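# Fold a flat cardboard blank into an open box

## Task

Raise both long side walls and the lid of the flat cardboard blank so they stand up while its base stays flat on the table, then release it and move the grippers away; the folded parts must stay up by themselves, since anything held up only by the robot at the end does not count.

## Robot and tools

Robot: two arms, left_arm and right_arm, each ending in a two-finger gripper. The base of left_arm sits at (-0.022, +0.367, 0) m and right_arm at (+0.034, -0.240, 0) m, both turned slightly about z (quat_wxyz (+0.996, 0, 0, +0.094) and (+0.997, 0, 0, +0.075)).

Scene frame: origin on the table surface between the arms, +x out over the table, +y toward left_arm, +z up. The names left and right refer to the arms only, not to image sides.

Gripper frame: fingers point along the gripper's +z and close along its y axis. The reported end_effector_position is the point between the finger pads, roughly 1 cm behind the tips.

Result lines: the state line reads left_arm: ... | right_arm: ..., giving each gripper's position (m) and quat_wxyz in the scene frame; printed positions can be a bit off, more when reaching far. grip_measured is the measured finger opening on the same -1..+1 scale you command; the last entry of Joint positions is the opening in metres. Hand target lines show the pose each controller is now steering toward. A pose unreachable line means a clearance check altered or blocked that arm's command. FAULT lines mean an arm stopped; MOTOR HOT warns from 85 °C, and at 100 °C an OVER-TEMPERATURE FAULT drops the arm until it cools, so avoid long holds under load. Joint torques are raw drive outputs with offsets and noise, not clean contact forces. Joint ranges (rad): waist ±2.880, shoulder 0 to 3.142, elbow 0 to 3.019, wrist pitch -1.693 to 1.571, wrist yaw ±1.571, wrist roll ±2.094.

Row layout (used by execute_actions and by move's target): one flat list of 14 numbers covering both arms, even if one arm stays still: left_arm dx, dy, dz, rx, ry, rz, opening, then right_arm dx, dy, dz, rx, ry, rz, opening. All lie in [-1, 1]. dx..rz are an offset, not a pose: they give the target relative to that gripper's measured pose at the start of the action, expressed in the gripper's own axes. 1.0 equals 0.6 m of translation or 180 degrees of rotation; rx, ry, rz form a single rotation vector. Opening is absolute, not an offset: +1 is fully open (0.094 m), -1 closed.

execute_actions(actions): a list of actions run one after another. Each action is a table of up to 15 rows, one row per 1/30 s step; if fewer rows are given, the last one is held for the remaining steps. Every row in an action is measured from the same starting pose, not from the row before. For the first action in a call, the start pose is the last one reported in a result. An empty list just returns state and images.

move(target, speed, blocking): target is one 14-number row as above, offsets from the pose in the most recent result showing one. Both grippers travel straight lines that finish together, lasting 0.5 to 10 s (cut off at 10 s). speed is the top path speed in m/s, 0.002 to 0.5, default 0.25; rotation is capped at twice that in rad/s. The opening is applied at the start. Paths do not avoid obstacles or the other arm; grippers lag and may overshoot speed, especially near a straight elbow. Faster moves and targets set deeper past a contact push harder. The result adds a move: line with the outcome (done, off_target, moving, held, fault) and any limits (paced means the sent pose was clipped; held means a check blocked some steps, after which the arm may lunge) plus each gripper's distance from its target. With blocking=false the result comes after 0.5 s while motion continues; check with wait(0), and call wait or stop before sending new rows or moves.

wait(seconds): 0 to 10 s; arms keep their last command; returns early if a running move ends. stop(): brakes a running move (needs room; fingers keep moving). zoom_image(camera, region): camera is cam_low, cam_left_wrist or cam_right_wrist; region is [x0, y0, x1, y1] pixels, at most 504 by 504, origin top-left. Images are 896x504, in the order cam_low, cam_left_wrist, cam_right_wrist. read_manual(section) returns only licence texts. finished_scene(scene) ends the current scene by its number and reports success; it cannot be undone, so call it only once the box stays folded with grippers released and clear.

Control behaviour: each step the command is clipped to within 70 mm and 16 degrees of the measured pose, so large offsets need several actions; after an action the arm goes no further than the last clipped pose. Position wins over orientation when both cannot be met. Arms tend to settle a centimetre or more low, and repeated zero offsets let them sag; to hold an arm, send the correction back to its intended pose first, then zeros, raising the aim if still low. Elbows stop just short of straight.

Gripping: fingers go to the grip_measured value you command. To hold something, command about 0.03 below the current grip_measured; smaller margins grip lighter. Pad force tops out around 50 to 62 N and is weaker on parts under about 2 mm thick, such as cardboard. Readings may be off by about 1 mm per gripper.

Avoid: knocking or pushing anything off the table (fails the task), arms colliding or pressing on each other, drops, slips, slams and hard pushes. Occasional brief external tugs on held parts or pushes on loose objects may occur. The robot keeps executing its last command while you think.

Each tool is called after "Call:" by a JSON object that holds its "api" and its "payload".

## Session

Call:
{"api": "execute_actions", "payload": {"actions": []}}

Scene clock: 0.00 s.
left_arm: end_effector_position=(+0.1923, -0.2682, +0.3199) grip_measured=+1.000 end_effector_quat_wxyz=(-0.197, -0.454, -0.498, +0.712) | right_arm: end_effector_position=(+0.2126, -0.8120, +0.2198) grip_measured=+1.000 end_effector_quat_wxyz=(-0.019, +0.629, +0.772, -0.086)
Joint positions: left_arm=[-1.213  1.771  1.231  0.714  1.008 -0.708  0.094] | right_arm=[-1.37   1.884  1.866 -1.497  0.166  0.143  0.094]
Joint velocities: left_arm=[-0.015 -0.005 -0.007  0.007  0.022 -0.066  0.   ] | right_arm=[ 0.005  0.005 -0.002 -0.012 -0.022 -0.066  0.   ]
Joint torques (N m, as the arm reports them, + toward a larger angle): no reading
Motor temperatures (°C, as the motors report them): left_arm=[25 27 30 23 25 26] | right_arm=[24 25 28 26 26 26]
Hand target (left_arm): +0.194, -0.270, +0.341; -0.212, -0.459, -0.482, +0.716
Hand target (right_arm): +0.215, -0.818, +0.239; +0.001, +0.630, +0.770, -0.097
camera_calibration (this result's frames):
cam_left_wrist: T_world_to_cam=[[-0.734345, 0.437465, 0.519001, 0.0953887], [-0.139573, 0.650955, -0.746175, 0.445682], [-0.664272, -0.620388, -0.416967, 0.211642], [0, 0, 0, 1]] pos_world=[0.272841, -0.200548, 0.371298]
cam_right_wrist: T_world_to_cam=[[-0.963117, -0.212465, 0.165122, -0.00619645], [-0.100186, 0.85266, 0.512771, 0.60549], [-0.249738, 0.477315, -0.842497, 0.750814], [0, 0, 0, 1]] pos_world=[0.242201, -0.875969, 0.323104]

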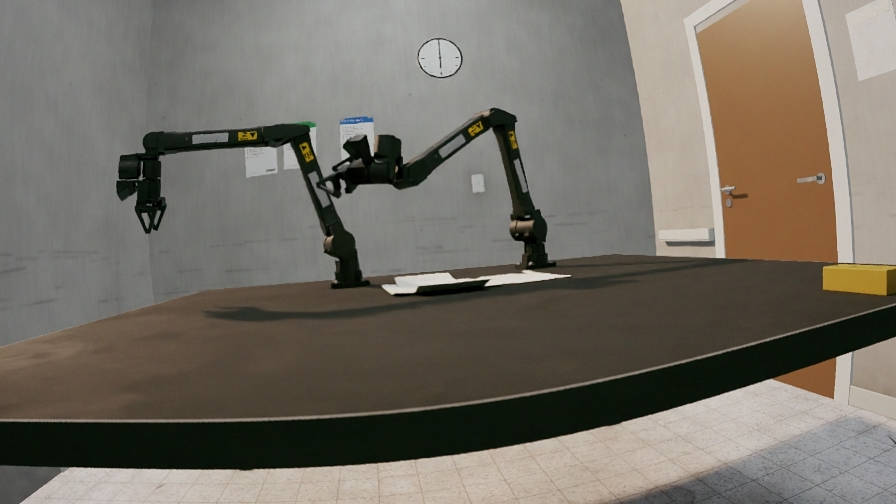

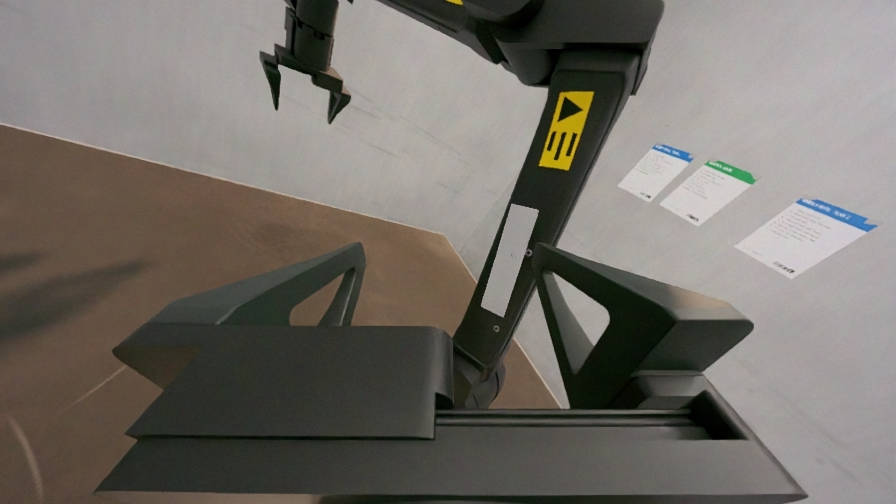

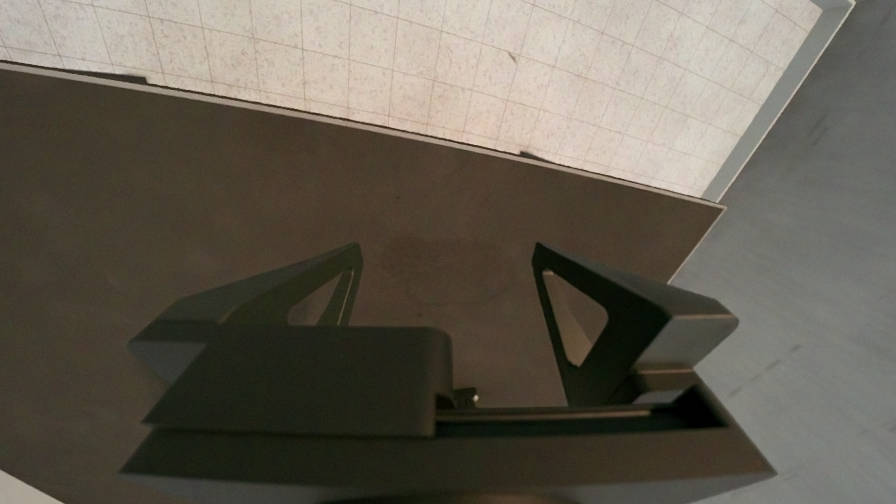

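Call:
{"api": "zoom_image", "payload": {"camera": "cam_low", "region": [370, 250, 590, 310]}}

Region (370, 250, 590, 310) of cam_low's 896x504 image, scaled by 2.291, with more detail than that image has; it fills the top 137 rows of this view, and the rest is white.

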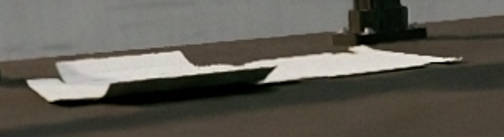

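Call:
{"api": "move", "payload": {"target": [0.199,-0.2587,-0.5765,-0.4224,0.1729,-0.0178,-1,0.989,0.343,0.103,-0.2857,0.1864,-0.4376,-0.362], "speed": 0.35}}

Scene clock: 121.77 s.
left_arm: end_effector_position=(+0.1755, +0.1180, +0.2664) grip_measured=-0.998 end_effector_quat_wxyz=(+0.291, +0.382, +0.867, -0.134) | right_arm: end_effector_position=(+0.2741, -0.1997, +0.0824) grip_measured=-0.361 end_effector_quat_wxyz=(-0.020, -0.038, +0.909, +0.415)
Joint positions: left_arm=[-1.112  0.741  0.809 -0.988 -0.048 -0.079  0.   ] | right_arm=[-0.488  1.371  0.646 -1.291 -0.758 -0.601  0.03 ]
Joint velocities: left_arm=[-0.005  0.005  0.002 -0.007 -0.037 -0.095 -0.   ] | right_arm=[-0.005  0.005 -0.022 -0.007 -0.007  0.022  0.   ]
Joint torques (N m, as the arm reports them, + toward a larger angle): left_arm=[-0.24 -3.39  9.97  1.35 -0.37  0.16] | right_arm=[ 1.07 -6.36  5.59  0.5  -0.71  0.09]
Motor temperatures (°C, as the motors report them): left_arm=[25 29 35 24 24 26] | right_arm=[24 28 33 26 24 26]
Hand target (left_arm): +0.177, +0.125, +0.264; +0.291, +0.381, +0.869, -0.126
Hand target (right_arm): +0.276, -0.201, +0.079; -0.018, -0.034, +0.909, +0.416
Off the commanded pose (left_arm): 0.009 m, 1 deg.
Off the commanded pose (right_arm): 0.007 m, 1 deg.
move: done
camera_calibration (this result's frames):
cam_left_wrist: T_world_to_cam=[[-0.749419, -0.662012, 0.0105591, 0.209747], [-0.662009, 0.748969, -0.0281014, 0.0408148], [0.0106951, -0.02805, -0.999549, 0.384582], [0, 0, 0, 1]] pos_world=[0.180095, 0.119074, 0.383341]
cam_right_wrist: T_world_to_cam=[[0.0731403, -0.657369, -0.750011, -0.0917076], [-0.768735, -0.516259, 0.377523, 0.0810385], [-0.635372, 0.548948, -0.543102, 0.45345], [0, 0, 0, 1]] pos_world=[0.357114, -0.267369, 0.146894]

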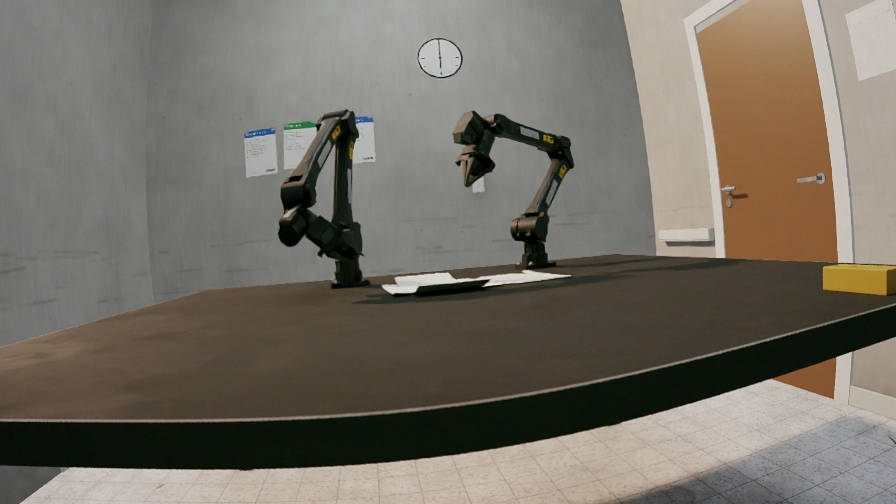

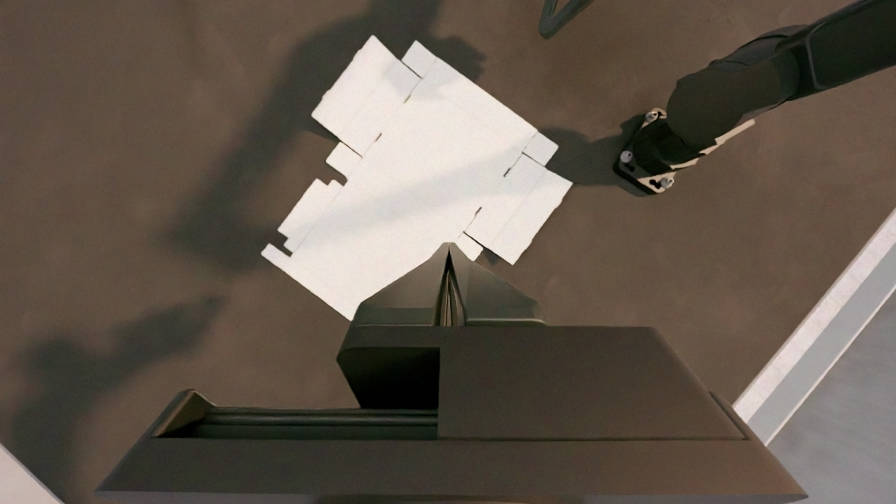

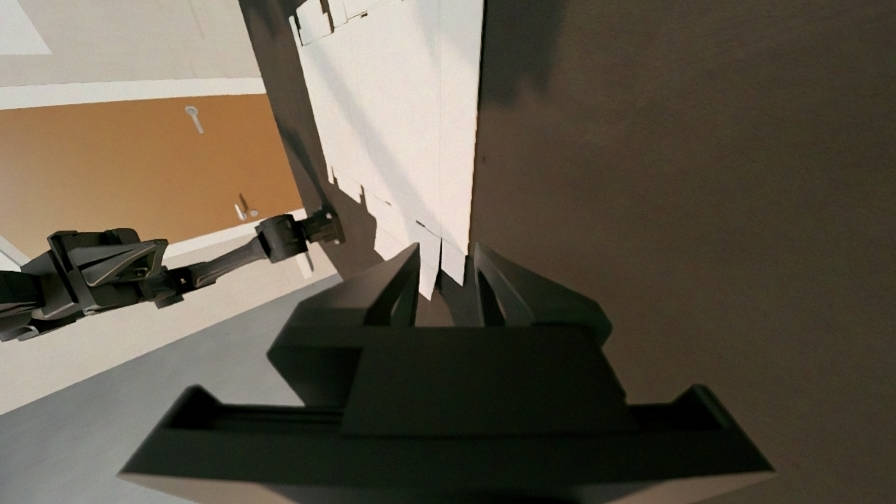

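Call:
{"api": "zoom_image", "payload": {"camera": "cam_left_wrist", "region": [250, 20, 590, 330]}}

Call:
{"api": "zoom_image", "payload": {"camera": "cam_left_wrist", "region": [380, 30, 580, 200]}}

Call:
{"api": "zoom_image", "payload": {"camera": "cam_left_wrist", "region": [255, 120, 495, 325]}}

Region (250, 20, 590, 330) of cam_left_wrist's 896x504 image, scaled by 1.482, with more detail than that image has; it fills the top 460 rows of this view, and the rest is white.

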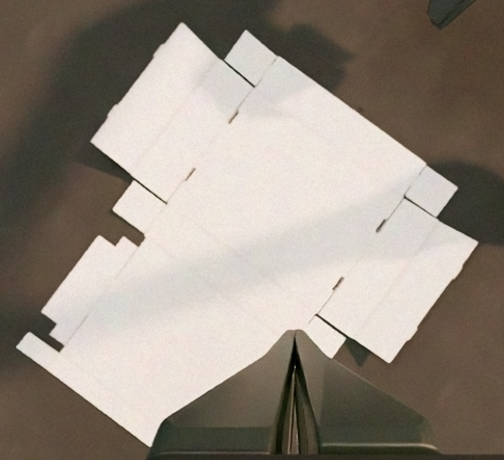

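Region (380, 30, 580, 200) of cam_left_wrist's 896x504 image, scaled by 2.520, with more detail than that image has; it fills the top 428 rows of this view, and the rest is white.

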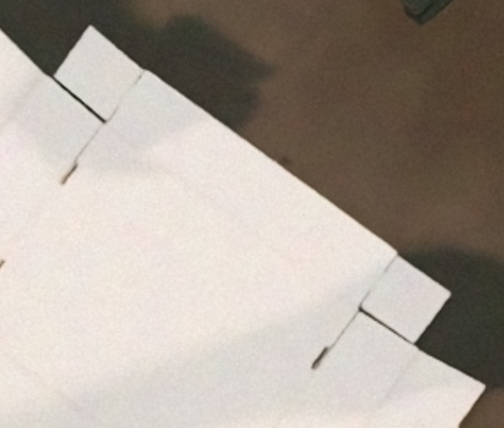

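Region (255, 120, 495, 325) of cam_left_wrist's 896x504 image, scaled by 2.100, with more detail than that image has; it fills the top 430 rows of this view, and the rest is white.

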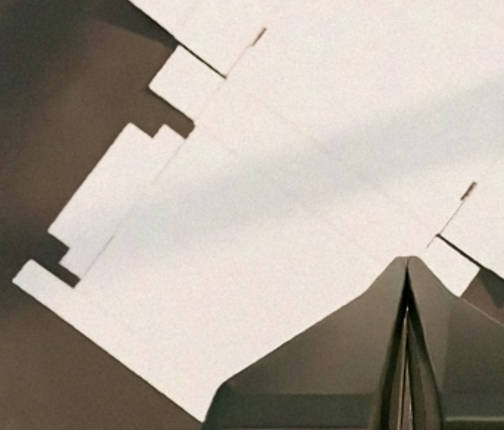

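Call:
{"api": "zoom_image", "payload": {"camera": "cam_right_wrist", "region": [380, 150, 520, 300]}}

Call:
{"api": "zoom_image", "payload": {"camera": "cam_right_wrist", "region": [280, 0, 520, 200]}}

Call:
{"api": "zoom_image", "payload": {"camera": "cam_low", "region": [375, 265, 455, 305]}}

Call:
{"api": "zoom_image", "payload": {"camera": "cam_low", "region": [500, 255, 580, 295]}}

Region (380, 150, 520, 300) of cam_right_wrist's 896x504 image, scaled by 3.360, with more detail than that image has; it fills the left 470 columns of this view, and the rest is white.

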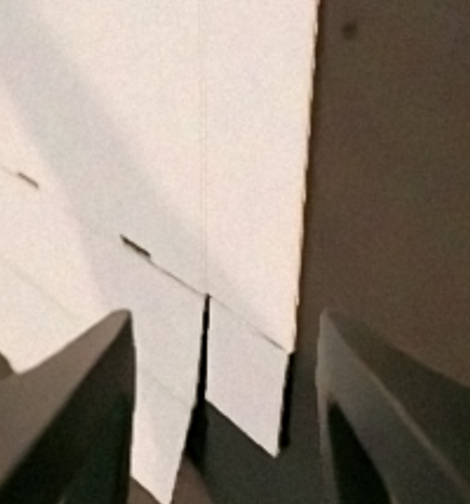

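Region (280, 0, 520, 200) of cam_right_wrist's 896x504 image, scaled by 2.100, with more detail than that image has.

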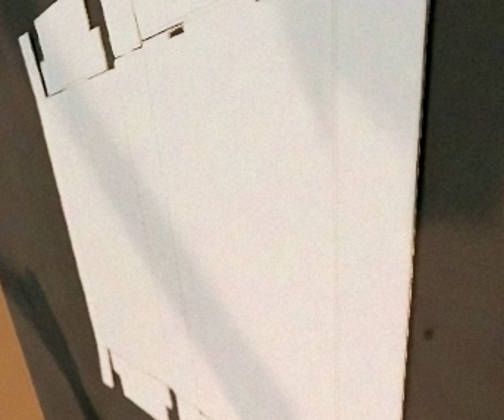

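Region (375, 265, 455, 305) of cam_low's 896x504 image, scaled by 6.300, with more detail than that image has.

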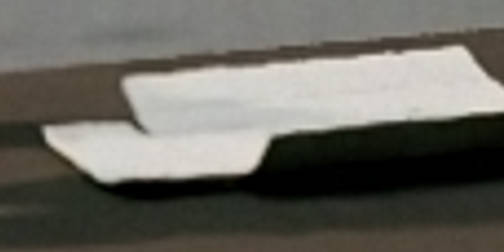

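Region (500, 255, 580, 295) of cam_low's 896x504 image, scaled by 6.300, with more detail than that image has.

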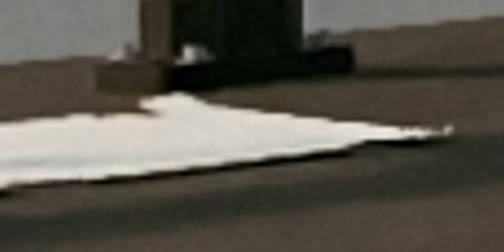

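Call:
{"api": "move", "payload": {"target": [0.0388,0.0204,0.4913,0,0,0,0.277,-0.0562,-0.022,0.128,-0.033,0,0,-0.362], "speed": 0.3}}

Scene clock: 184.43 s.
left_arm: end_effector_position=(+0.2726, +0.0162, +0.0145) grip_measured=+0.275 end_effector_quat_wxyz=(+0.278, +0.383, +0.871, -0.129) | right_arm: end_effector_position=(+0.3042, -0.1497, +0.0263) grip_measured=-0.361 end_effector_quat_wxyz=(-0.017, -0.042, +0.887, +0.459)
Joint positions: left_arm=[-1.064  1.533  0.641 -0.056 -0.015 -0.043  0.06 ] | right_arm=[-0.322  1.579  0.617 -0.952 -0.909 -0.434  0.03 ]
Joint velocities: left_arm=[-0.005 -0.005 -0.007 -0.022 -0.037  0.066  0.   ] | right_arm=[-0.005  0.005  0.002  0.007 -0.022  0.051 -0.   ]
Joint torques (N m, as the arm reports them, + toward a larger angle): left_arm=[ 0.07 -8.97  9.78  2.53  0.05  0.14] | right_arm=[ 1.9  -8.38  4.1   0.63 -0.8   0.2 ]
Motor temperatures (°C, as the motors report them): left_arm=[25 28 35 23 24 26] | right_arm=[24 26 30 26 24 26]
Hand target (left_arm): +0.287, +0.008, +0.021; +0.291, +0.382, +0.867, -0.133
Hand target (right_arm): +0.303, -0.148, +0.023; -0.022, -0.037, +0.887, +0.460
Off the commanded pose (left_arm): 0.021 m, 2 deg.
Off the commanded pose (right_arm): 0.005 m, 1 deg.
move: off_target (left_arm)
camera_calibration (this result's frames):
cam_left_wrist: T_world_to_cam=[[-0.749785, -0.661535, 0.0139133, 0.217839], [-0.661595, 0.749861, 0.000339183, 0.173717], [-0.0106574, -0.00895066, -0.999903, 0.134421], [0, 0, 0, 1]] pos_world=[0.279696, 0.0150475, 0.131318]
cam_right_wrist: T_world_to_cam=[[0.0792835, -0.580429, -0.810442, -0.0918429], [-0.767557, -0.554294, 0.321891, 0.146543], [-0.636058, 0.59654, -0.489459, 0.420619], [0, 0, 0, 1]] pos_world=[0.3873, -0.222997, 0.0842717]

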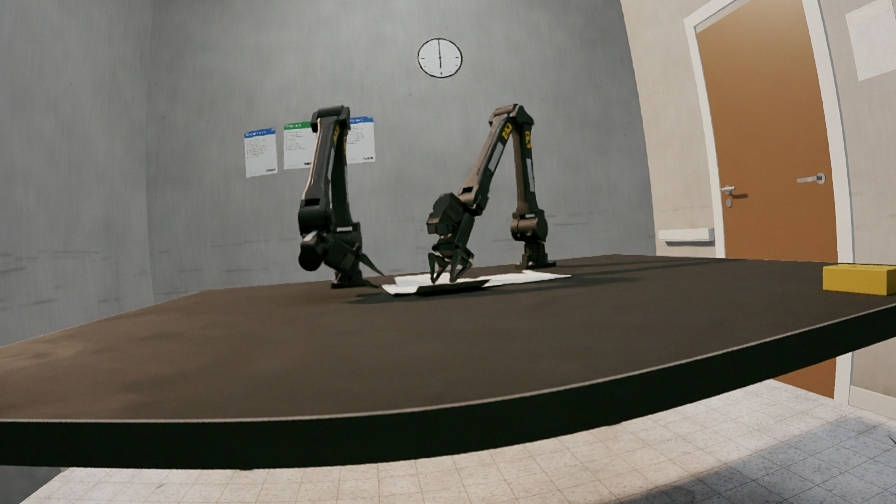

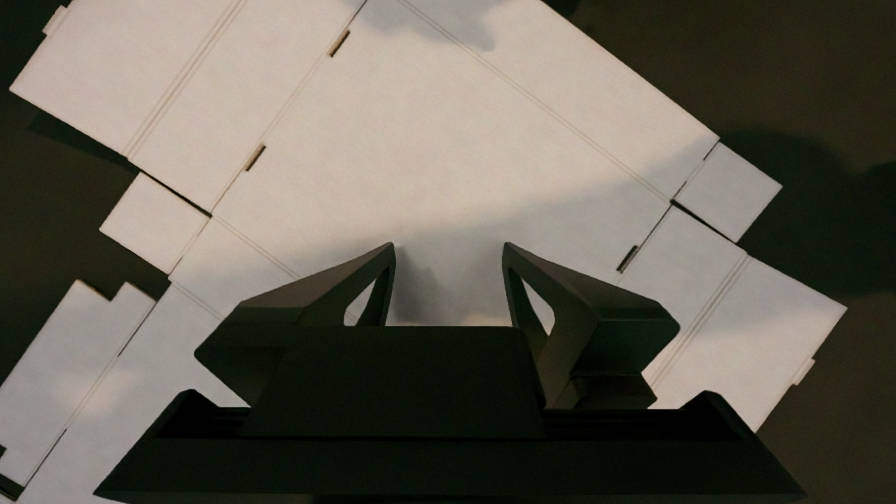

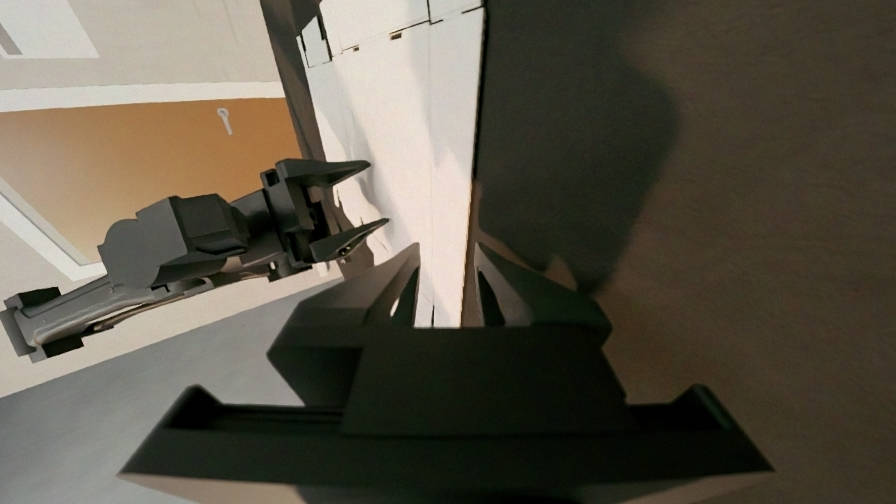

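Call:
{"api": "zoom_image", "payload": {"camera": "cam_right_wrist", "region": [400, 0, 540, 280]}}

Call:
{"api": "zoom_image", "payload": {"camera": "cam_low", "region": [340, 245, 420, 305]}}

Region (400, 0, 540, 280) of cam_right_wrist's 896x504 image, scaled by 1.800, with more detail than that image has.

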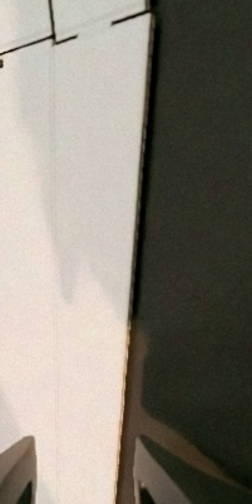

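Region (340, 245, 420, 305) of cam_low's 896x504 image, scaled by 6.300, with more detail than that image has; it fills the top 378 rows of this view, and the rest is white.

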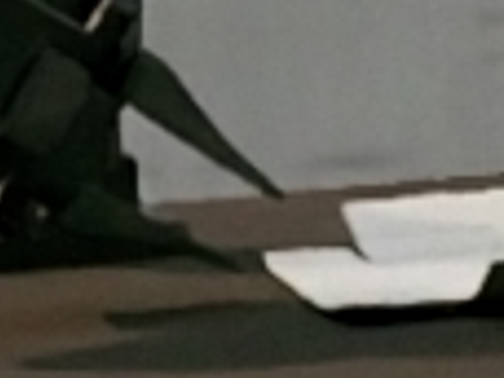

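Call:
{"api": "execute_actions", "payload": {"actions": [[[-0.011,0,0,0,-0.008,0,0.277,0,-0.003,0.006,0,0,0,-0.362],[-0.022,0,0,0,-0.016,0,0.277,0,-0.004,0.008,0,0,0,-0.362],[-0.033,0,0,0,-0.025,0,0.277,0,-0.004,0.010,0,0,0,-0.362],[-0.044,0,0,0,-0.033,0,0.277,0,-0.005,0.012,0,0,0,-0.362],[-0.0555,0,0,0,-0.041,0,0.277,0,-0.005,0.014,0,0,0,-0.362],[-0.049,0,0.005,0,-0.038,0,0.277,0,-0.006,0.016,0,0,0,-0.362],[-0.043,0,0.010,0,-0.035,0,0.277,0,-0.006,0.018,0,0,0,-0.362],[-0.037,0,0.015,0,-0.032,0,0.277,0,-0.007,0.020,0,0,0,-0.362],[-0.031,0,0.020,0,-0.028,0,0.277,0,-0.0073,0.0214,0,0,0,-0.362],[-0.025,0,0.025,0,-0.025,0,0.277,0,-0.0073,0.0214,0,0,0,-0.362],[-0.019,0,0.030,0,-0.022,0,0.277,0,-0.0073,0.0214,0,0,0,-0.362],[-0.013,0,0.035,0,-0.019,0,0.277,0,-0.0073,0.0214,0,0,0,-0.362],[-0.007,0,0.040,0,-0.016,0,0.277,0,-0.0073,0.0214,0,0,0,-0.362],[-0.001,0,0.045,0,-0.013,0,0.277,0,-0.0073,0.0214,0,0,0,-0.362],[0.0045,0,0.049,0,-0.010,0,0.277,0,-0.0073,0.0214,0,0,0,-0.362]],[[0.03,0,0.022,0,0.015,0,0.277,0,-0.003,0.006,0,0,0,-0.362],[0.04,0,0.025,0,0.020,0,0.277,0,-0.002,0.008,0,0,0,-0.362],[0.05,0,0.028,0,0.025,0,0.277,0,-0.001,0.010,0,0,0,-0.362],[0.06,0,0.030,0,0.030,0,0.277,0,0,0.012,0,0,0,-0.362],[0.07,0,0.032,0,0.035,0,0.277,0,0.001,0.014,0,0,0,-0.362],[0.08,0,0.034,0,0.040,0,0.277,0,0.001,0.015,0,0,0,-0.362],[0.09,0,0.037,0,0.045,0,0.277,0,0.001,0.015,0,0,0,-0.362],[0.10,0,0.039,0,0.049,0,0.277,0,0.001,0.015,0,0,0,-0.362]]]}}

Call:
{"api": "zoom_image", "payload": {"camera": "cam_low", "region": [340, 245, 420, 305]}}

Scene clock: 232.47 s.
left_arm: end_effector_position=(+0.2845, +0.0024, +0.0108) grip_measured=+0.275 end_effector_quat_wxyz=(+0.309, +0.379, +0.861, -0.144) | right_arm: end_effector_position=(+0.3035, -0.1383, +0.0168) grip_measured=-0.361 end_effector_quat_wxyz=(-0.010, -0.050, +0.889, +0.456)
Joint positions: left_arm=[-1.064  1.583  0.642  0.065 -0.017 -0.041  0.06 ] | right_arm=[-0.281  1.585  0.591 -0.858 -0.917 -0.383  0.03 ]
Joint velocities: left_arm=[-0.005 -0.015 -0.032  0.027  0.007 -0.007 -0.001] | right_arm=[-0.015 -0.015 -0.002 -0.012 -0.066  0.066  0.001]
Joint torques (N m, as the arm reports them, + toward a larger angle): left_arm=[-0.93 -5.39  4.52 -0.2  -0.01 -0.03] | right_arm=[ 1.96 -9.    4.06  0.75 -0.81  0.2 ]
Motor temperatures (°C, as the motors report them): left_arm=[25 28 34 24 24 26] | right_arm=[24 26 29 26 24 26]
Hand target (left_arm): +0.262, +0.028, -0.038; +0.245, +0.388, +0.881, -0.114
Hand target (right_arm): +0.304, -0.137, +0.015; -0.011, -0.048, +0.888, +0.457
Off the commanded pose (left_arm): 0.063 m, 9 deg.
Off the commanded pose (right_arm): 0.003 m, 0 deg.
camera_calibration (this result's frames):
cam_left_wrist: T_world_to_cam=[[-0.750469, -0.660767, 0.0135202, 0.217888], [-0.659853, 0.747964, -0.0717137, 0.192198], [0.0372734, -0.0627403, -0.997334, 0.117233], [0, 0, 0, 1]] pos_world=[0.285971, 0.00757144, 0.127758]
cam_right_wrist: T_world_to_cam=[[0.101694, -0.583615, -0.805638, -0.100208], [-0.769625, -0.559292, 0.30801, 0.155592], [-0.630346, 0.588716, -0.506041, 0.40617], [0, 0, 0, 1]] pos_world=[0.385965, -0.210581, 0.0768838]

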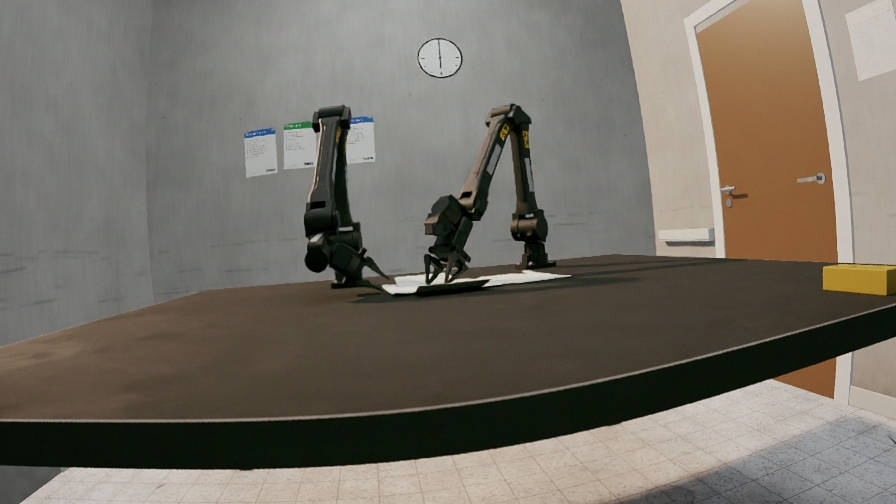

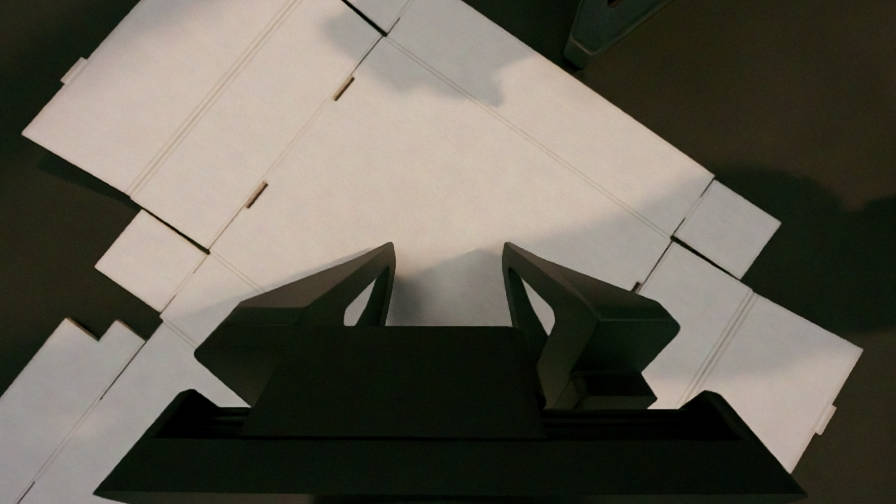

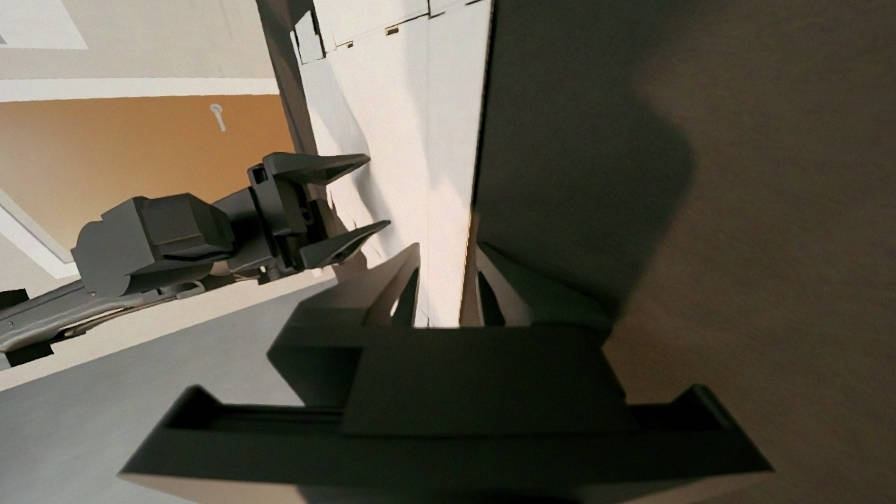

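Region (340, 245, 420, 305) of cam_low's 896x504 image, scaled by 6.300, with more detail than that image has; it fills the top 378 rows of this view, and the rest is white.

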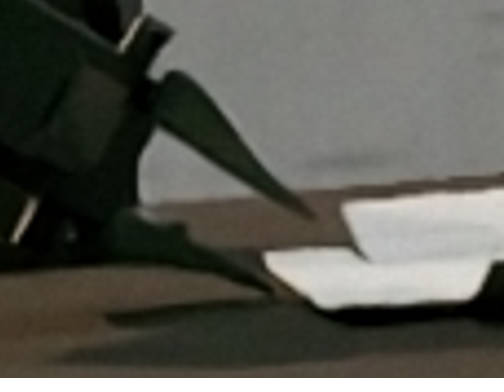

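Call:
{"api": "execute_actions", "payload": {"actions": []}}

Scene clock: 248.07 s.
left_arm: end_effector_position=(+0.2845, +0.0024, +0.0108) grip_measured=+0.275 end_effector_quat_wxyz=(+0.309, +0.379, +0.861, -0.144) | right_arm: end_effector_position=(+0.3036, -0.1383, +0.0168) grip_measured=-0.361 end_effector_quat_wxyz=(-0.010, -0.050, +0.889, +0.456)
Joint positions: left_arm=[-1.064  1.583  0.642  0.065 -0.017 -0.041  0.06 ] | right_arm=[-0.281  1.585  0.591 -0.857 -0.917 -0.381  0.03 ]
Joint velocities: left_arm=[-0.015 -0.005 -0.007 -0.002 -0.066 -0.007  0.001] | right_arm=[-0.015  0.005 -0.007  0.002  0.007  0.022 -0.   ]
Joint torques (N m, as the arm reports them, + toward a larger angle): left_arm=[-0.97 -5.14  4.47 -0.18  0.03 -0.03] | right_arm=[ 1.83 -8.93  4.02  0.76 -0.82  0.2 ]
Motor temperatures (°C, as the motors report them): left_arm=[25 28 33 23 24 26] | right_arm=[24 26 29 26 24 26]
Hand target (left_arm): +0.262, +0.028, -0.038; +0.245, +0.388, +0.881, -0.114
Hand target (right_arm): +0.304, -0.137, +0.015; -0.010, -0.048, +0.888, +0.457
Off the commanded pose (left_arm): 0.063 m, 9 deg.
Off the commanded pose (right_arm): 0.003 m, 0 deg.
camera_calibration (this result's frames):
cam_left_wrist: T_world_to_cam=[[-0.750469, -0.660767, 0.0135202, 0.217888], [-0.659853, 0.747964, -0.0717137, 0.192198], [0.0372734, -0.0627403, -0.997334, 0.117233], [0, 0, 0, 1]] pos_world=[0.285971, 0.00757144, 0.127758]
cam_right_wrist: T_world_to_cam=[[0.0997261, -0.583905, -0.805673, -0.0996768], [-0.769917, -0.558202, 0.309253, 0.155861], [-0.630303, 0.589461, -0.505226, 0.406283], [0, 0, 0, 1]] pos_world=[0.386022, -0.210688, 0.0767574]

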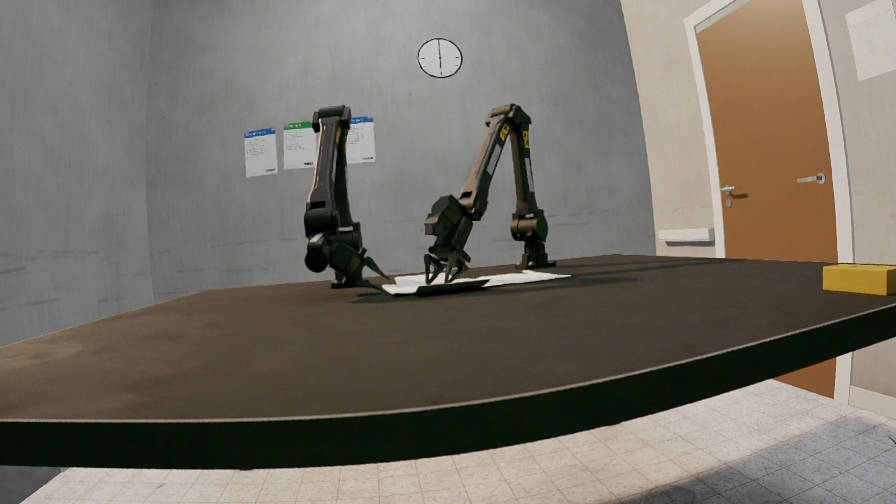

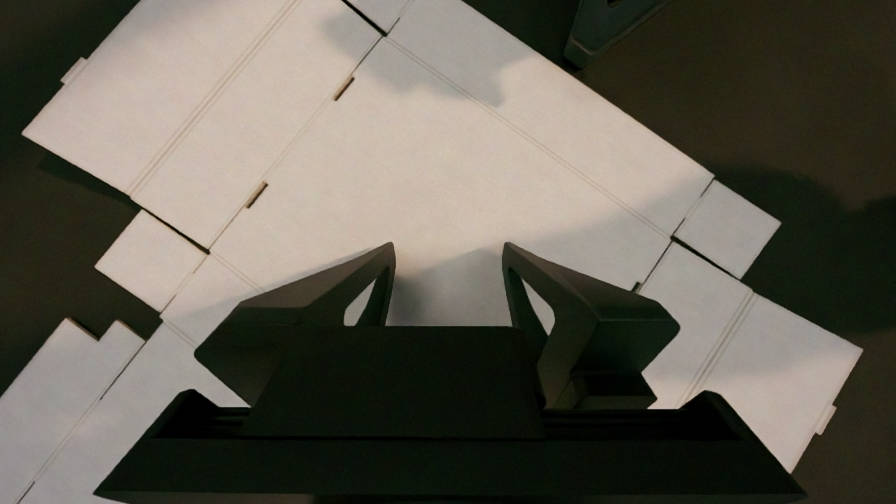

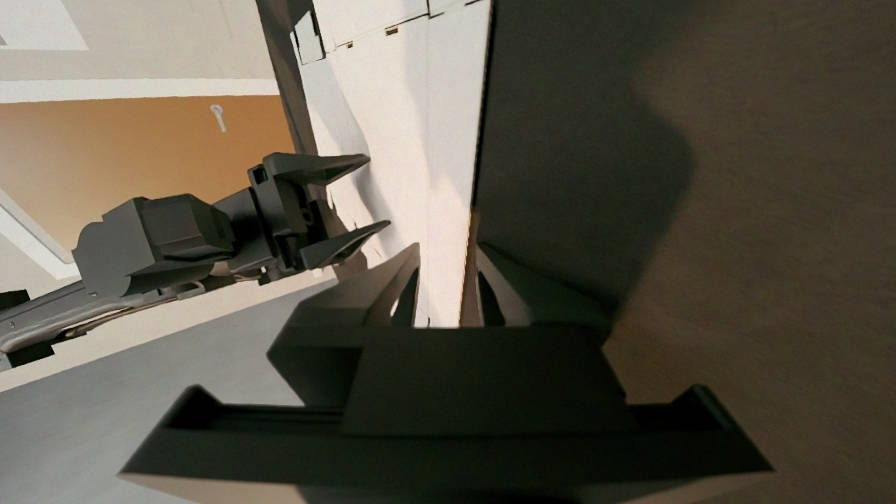

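Call:
{"api": "zoom_image", "payload": {"camera": "cam_low", "region": [300, 230, 500, 310]}}

Call:
{"api": "zoom_image", "payload": {"camera": "cam_right_wrist", "region": [380, 170, 560, 330]}}

Region (300, 230, 500, 310) of cam_low's 896x504 image, scaled by 2.520, with more detail than that image has; it fills the top 202 rows of this view, and the rest is white.

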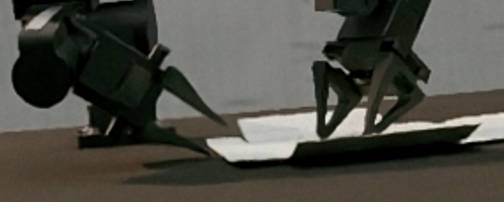

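Region (380, 170, 560, 330) of cam_right_wrist's 896x504 image, scaled by 2.800, with more detail than that image has.

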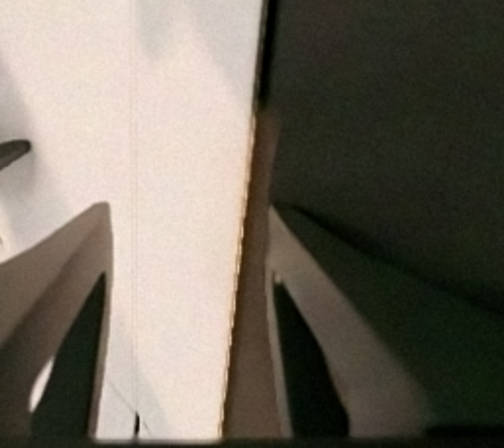

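Call:
{"api": "execute_actions", "payload": {"actions": [[[0.10,0,0.039,0,0.049,0,0.277, 0,0.002,0.003,0,0,0,-0.362],[0.10,0,0.039,0,0.049,0,0.277, 0,0.004,0.006,0,0,0,-0.362],[0.10,0,0.039,0,0.049,0,0.277, 0,0.006,0.010,0,0,0,-0.362],[0.10,0,0.039,0,0.049,0,0.277, 0,0.008,0.013,0,0,0,-0.362],[0.10,0,0.039,0,0.049,0,0.277, 0,0.010,0.016,0,0,0,-0.362],[0.10,0,0.039,0,0.049,0,0.277, 0,0.012,0.020,0,0,0,-0.362],[0.10,0,0.039,0,0.049,0,0.277, 0,0.014,0.023,0,0,0,-0.362],[0.10,0,0.039,0,0.049,0,0.277, 0,0.016,0.026,0,0,0,-0.362],[0.10,0,0.039,0,0.049,0,0.277, 0,0.018,0.030,0,0,0,-0.362],[0.10,0,0.039,0,0.049,0,0.277, 0,0.020,0.033,0,0,0,-0.362]]]}}

Scene clock: 256.93 s.
left_arm: end_effector_position=(+0.2849, +0.0036, +0.0103) grip_measured=+0.275 end_effector_quat_wxyz=(+0.309, +0.378, +0.862, -0.140) | right_arm: end_effector_position=(+0.3045, -0.1232, +0.0157) grip_measured=-0.361 end_effector_quat_wxyz=(-0.006, -0.045, +0.888, +0.458)
Joint positions: left_arm=[-1.064  1.583  0.642  0.061 -0.023 -0.041  0.06 ] | right_arm=[-0.23   1.568  0.568 -0.77  -0.937 -0.282  0.03 ]
Joint velocities: left_arm=[ 0.005 -0.005 -0.012 -0.002 -0.037  0.037  0.001] | right_arm=[ 0.239 -0.005 -0.017  0.085  0.007  0.066  0.   ]
Joint torques (N m, as the arm reports them, + toward a larger angle): left_arm=[-1.34 -4.97  4.44 -0.11  0.31 -0.04] | right_arm=[ 2.38 -9.78  3.57  1.   -0.51  0.19]
Motor temperatures (°C, as the motors report them): left_arm=[25 28 33 23 24 26] | right_arm=[24 26 29 26 24 26]
Hand target (left_arm): +0.261, +0.029, -0.039; +0.243, +0.388, +0.882, -0.113
Hand target (right_arm): +0.301, -0.116, +0.015; -0.010, -0.049, +0.889, +0.456
Off the commanded pose (left_arm): 0.064 m, 9 deg.
Off the commanded pose (right_arm): 0.009 m, 1 deg.
camera_calibration (this result's frames):
cam_left_wrist: T_world_to_cam=[[-0.747902, -0.663752, 0.00872483, 0.218291], [-0.662667, 0.745781, -0.0684341, 0.192305], [0.0389164, -0.0569637, -0.997617, 0.116286], [0, 0, 0, 1]] pos_world=[0.286169, 0.00809774, 0.127264]
cam_right_wrist: T_world_to_cam=[[0.0952211, -0.581323, -0.808082, -0.0900829], [-0.777096, -0.550748, 0.30463, 0.168492], [-0.622138, 0.59895, -0.504186, 0.396168], [0, 0, 0, 1]] pos_world=[0.385983, -0.196855, 0.0756204]

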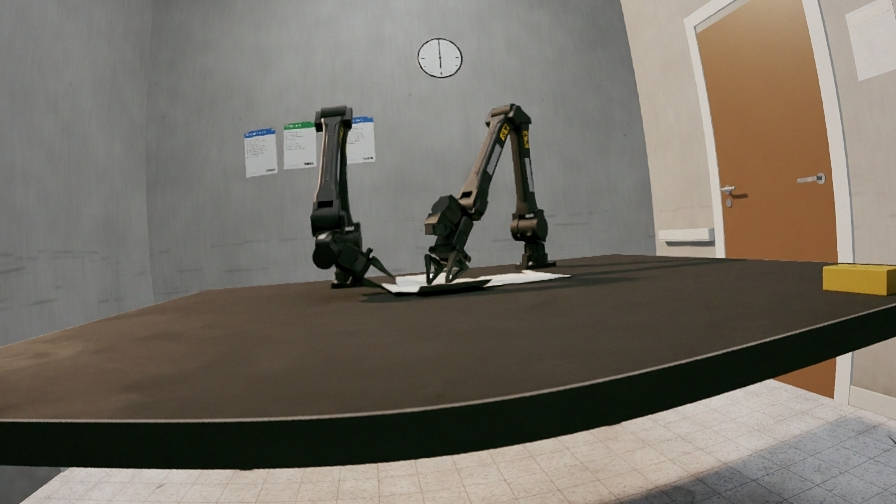

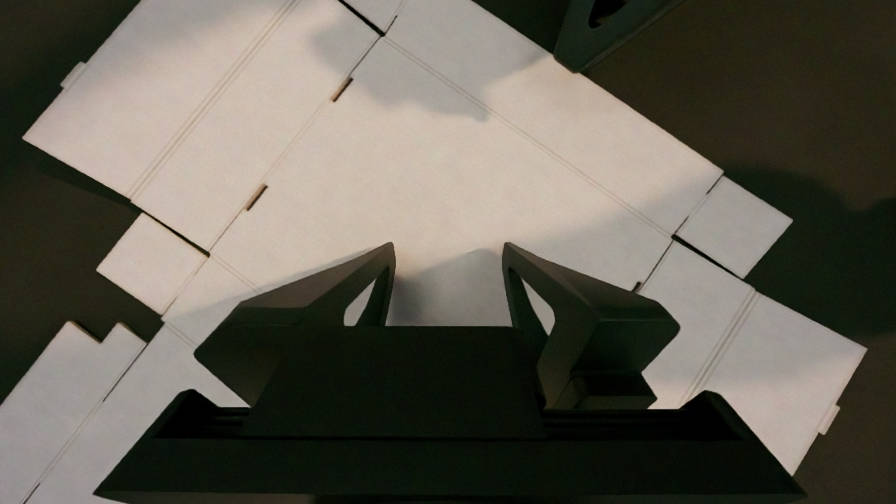

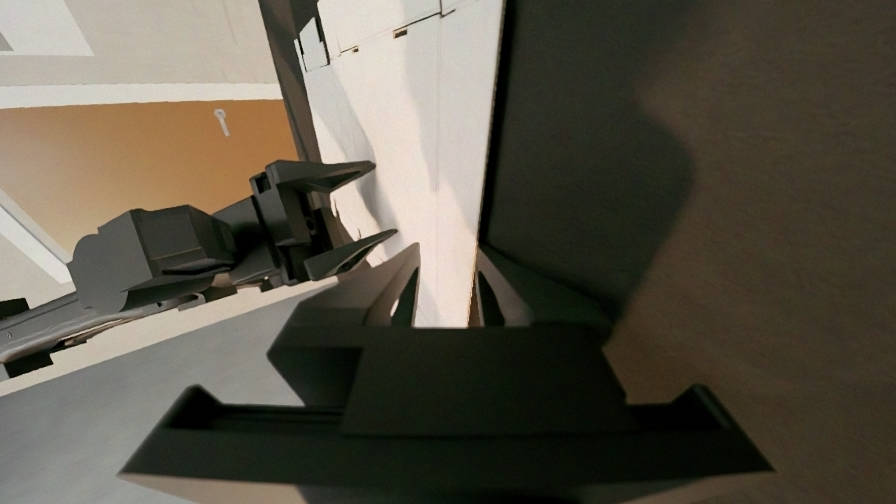

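Call:
{"api": "execute_actions", "payload": {"actions": []}}

Call:
{"api": "zoom_image", "payload": {"camera": "cam_low", "region": [300, 230, 500, 310]}}

Scene clock: 259.57 s.
left_arm: end_effector_position=(+0.2849, +0.0036, +0.0103) grip_measured=+0.275 end_effector_quat_wxyz=(+0.309, +0.378, +0.862, -0.140) | right_arm: end_effector_position=(+0.3032, -0.1178, +0.0157) grip_measured=-0.361 end_effector_quat_wxyz=(-0.012, -0.048, +0.888, +0.458)
Joint positions: left_arm=[-1.064  1.583  0.642  0.061 -0.023 -0.041  0.06 ] | right_arm=[-0.21   1.568  0.568 -0.763 -0.938 -0.265  0.03 ]
Joint velocities: left_arm=[ 0.005  0.005  0.002 -0.002  0.022  0.051 -0.   ] | right_arm=[-0.034 -0.005  0.007  0.007 -0.037  0.022 -0.   ]
Joint torques (N m, as the arm reports them, + toward a larger angle): left_arm=[-0.89 -5.04  4.35 -0.18  0.32 -0.03] | right_arm=[ 1.98 -9.86  3.55  0.95 -0.49  0.19]
Motor temperatures (°C, as the motors report them): left_arm=[25 28 33 23 24 26] | right_arm=[24 26 29 26 24 26]
Hand target (left_arm): +0.261, +0.029, -0.039; +0.243, +0.388, +0.882, -0.113
Hand target (right_arm): +0.301, -0.116, +0.015; -0.010, -0.049, +0.889, +0.455
Off the commanded pose (left_arm): 0.064 m, 9 deg.
Off the commanded pose (right_arm): 0.003 m, 0 deg.
camera_calibration (this result's frames):
cam_left_wrist: T_world_to_cam=[[-0.747902, -0.663752, 0.00872483, 0.218291], [-0.662667, 0.745781, -0.0684341, 0.192305], [0.0389164, -0.0569637, -0.997617, 0.116286], [0, 0, 0, 1]] pos_world=[0.286169, 0.00809774, 0.127264]
cam_right_wrist: T_world_to_cam=[[0.0948971, -0.580319, -0.808842, -0.0866226], [-0.769374, -0.558352, 0.310333, 0.167108], [-0.63171, 0.592852, -0.499468, 0.394111], [0, 0, 0, 1]] pos_world=[0.385753, -0.190613, 0.0749228]

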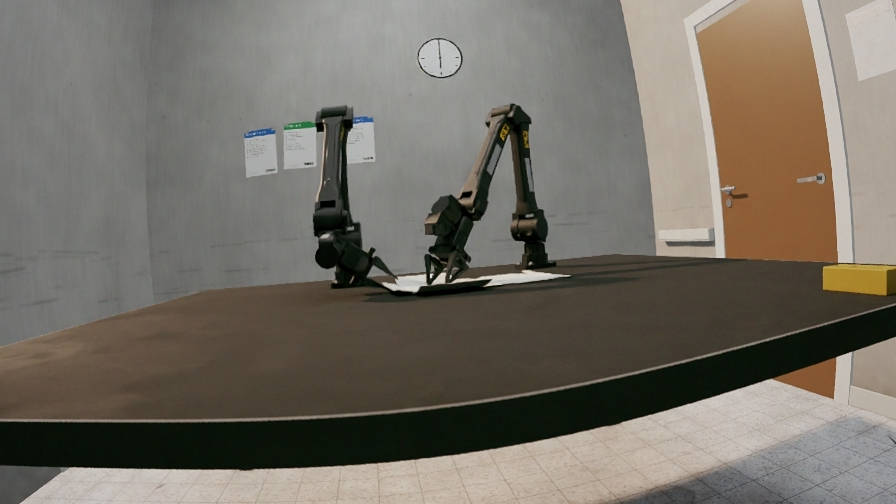

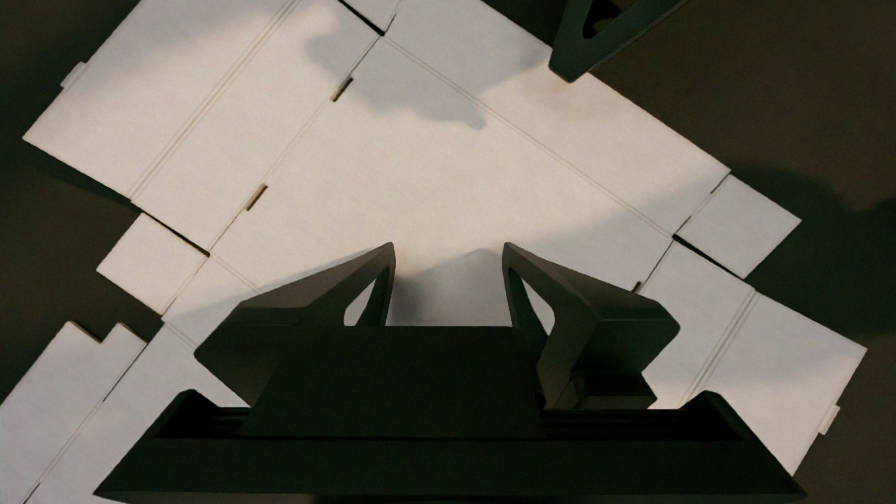

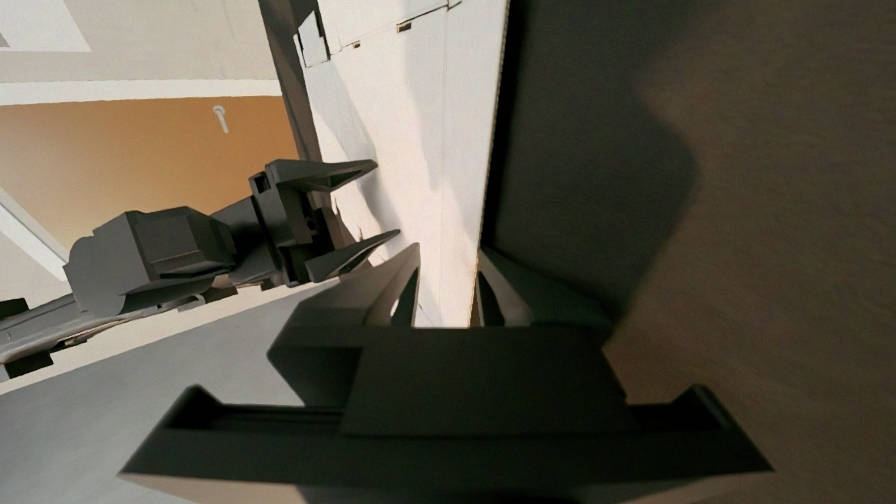

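Region (300, 230, 500, 310) of cam_low's 896x504 image, scaled by 2.520, with more detail than that image has; it fills the top 202 rows of this view, and the rest is white.

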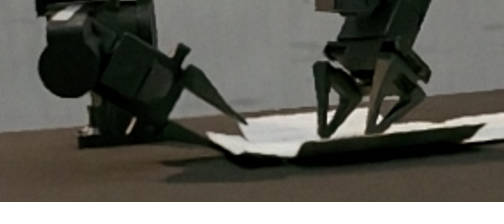

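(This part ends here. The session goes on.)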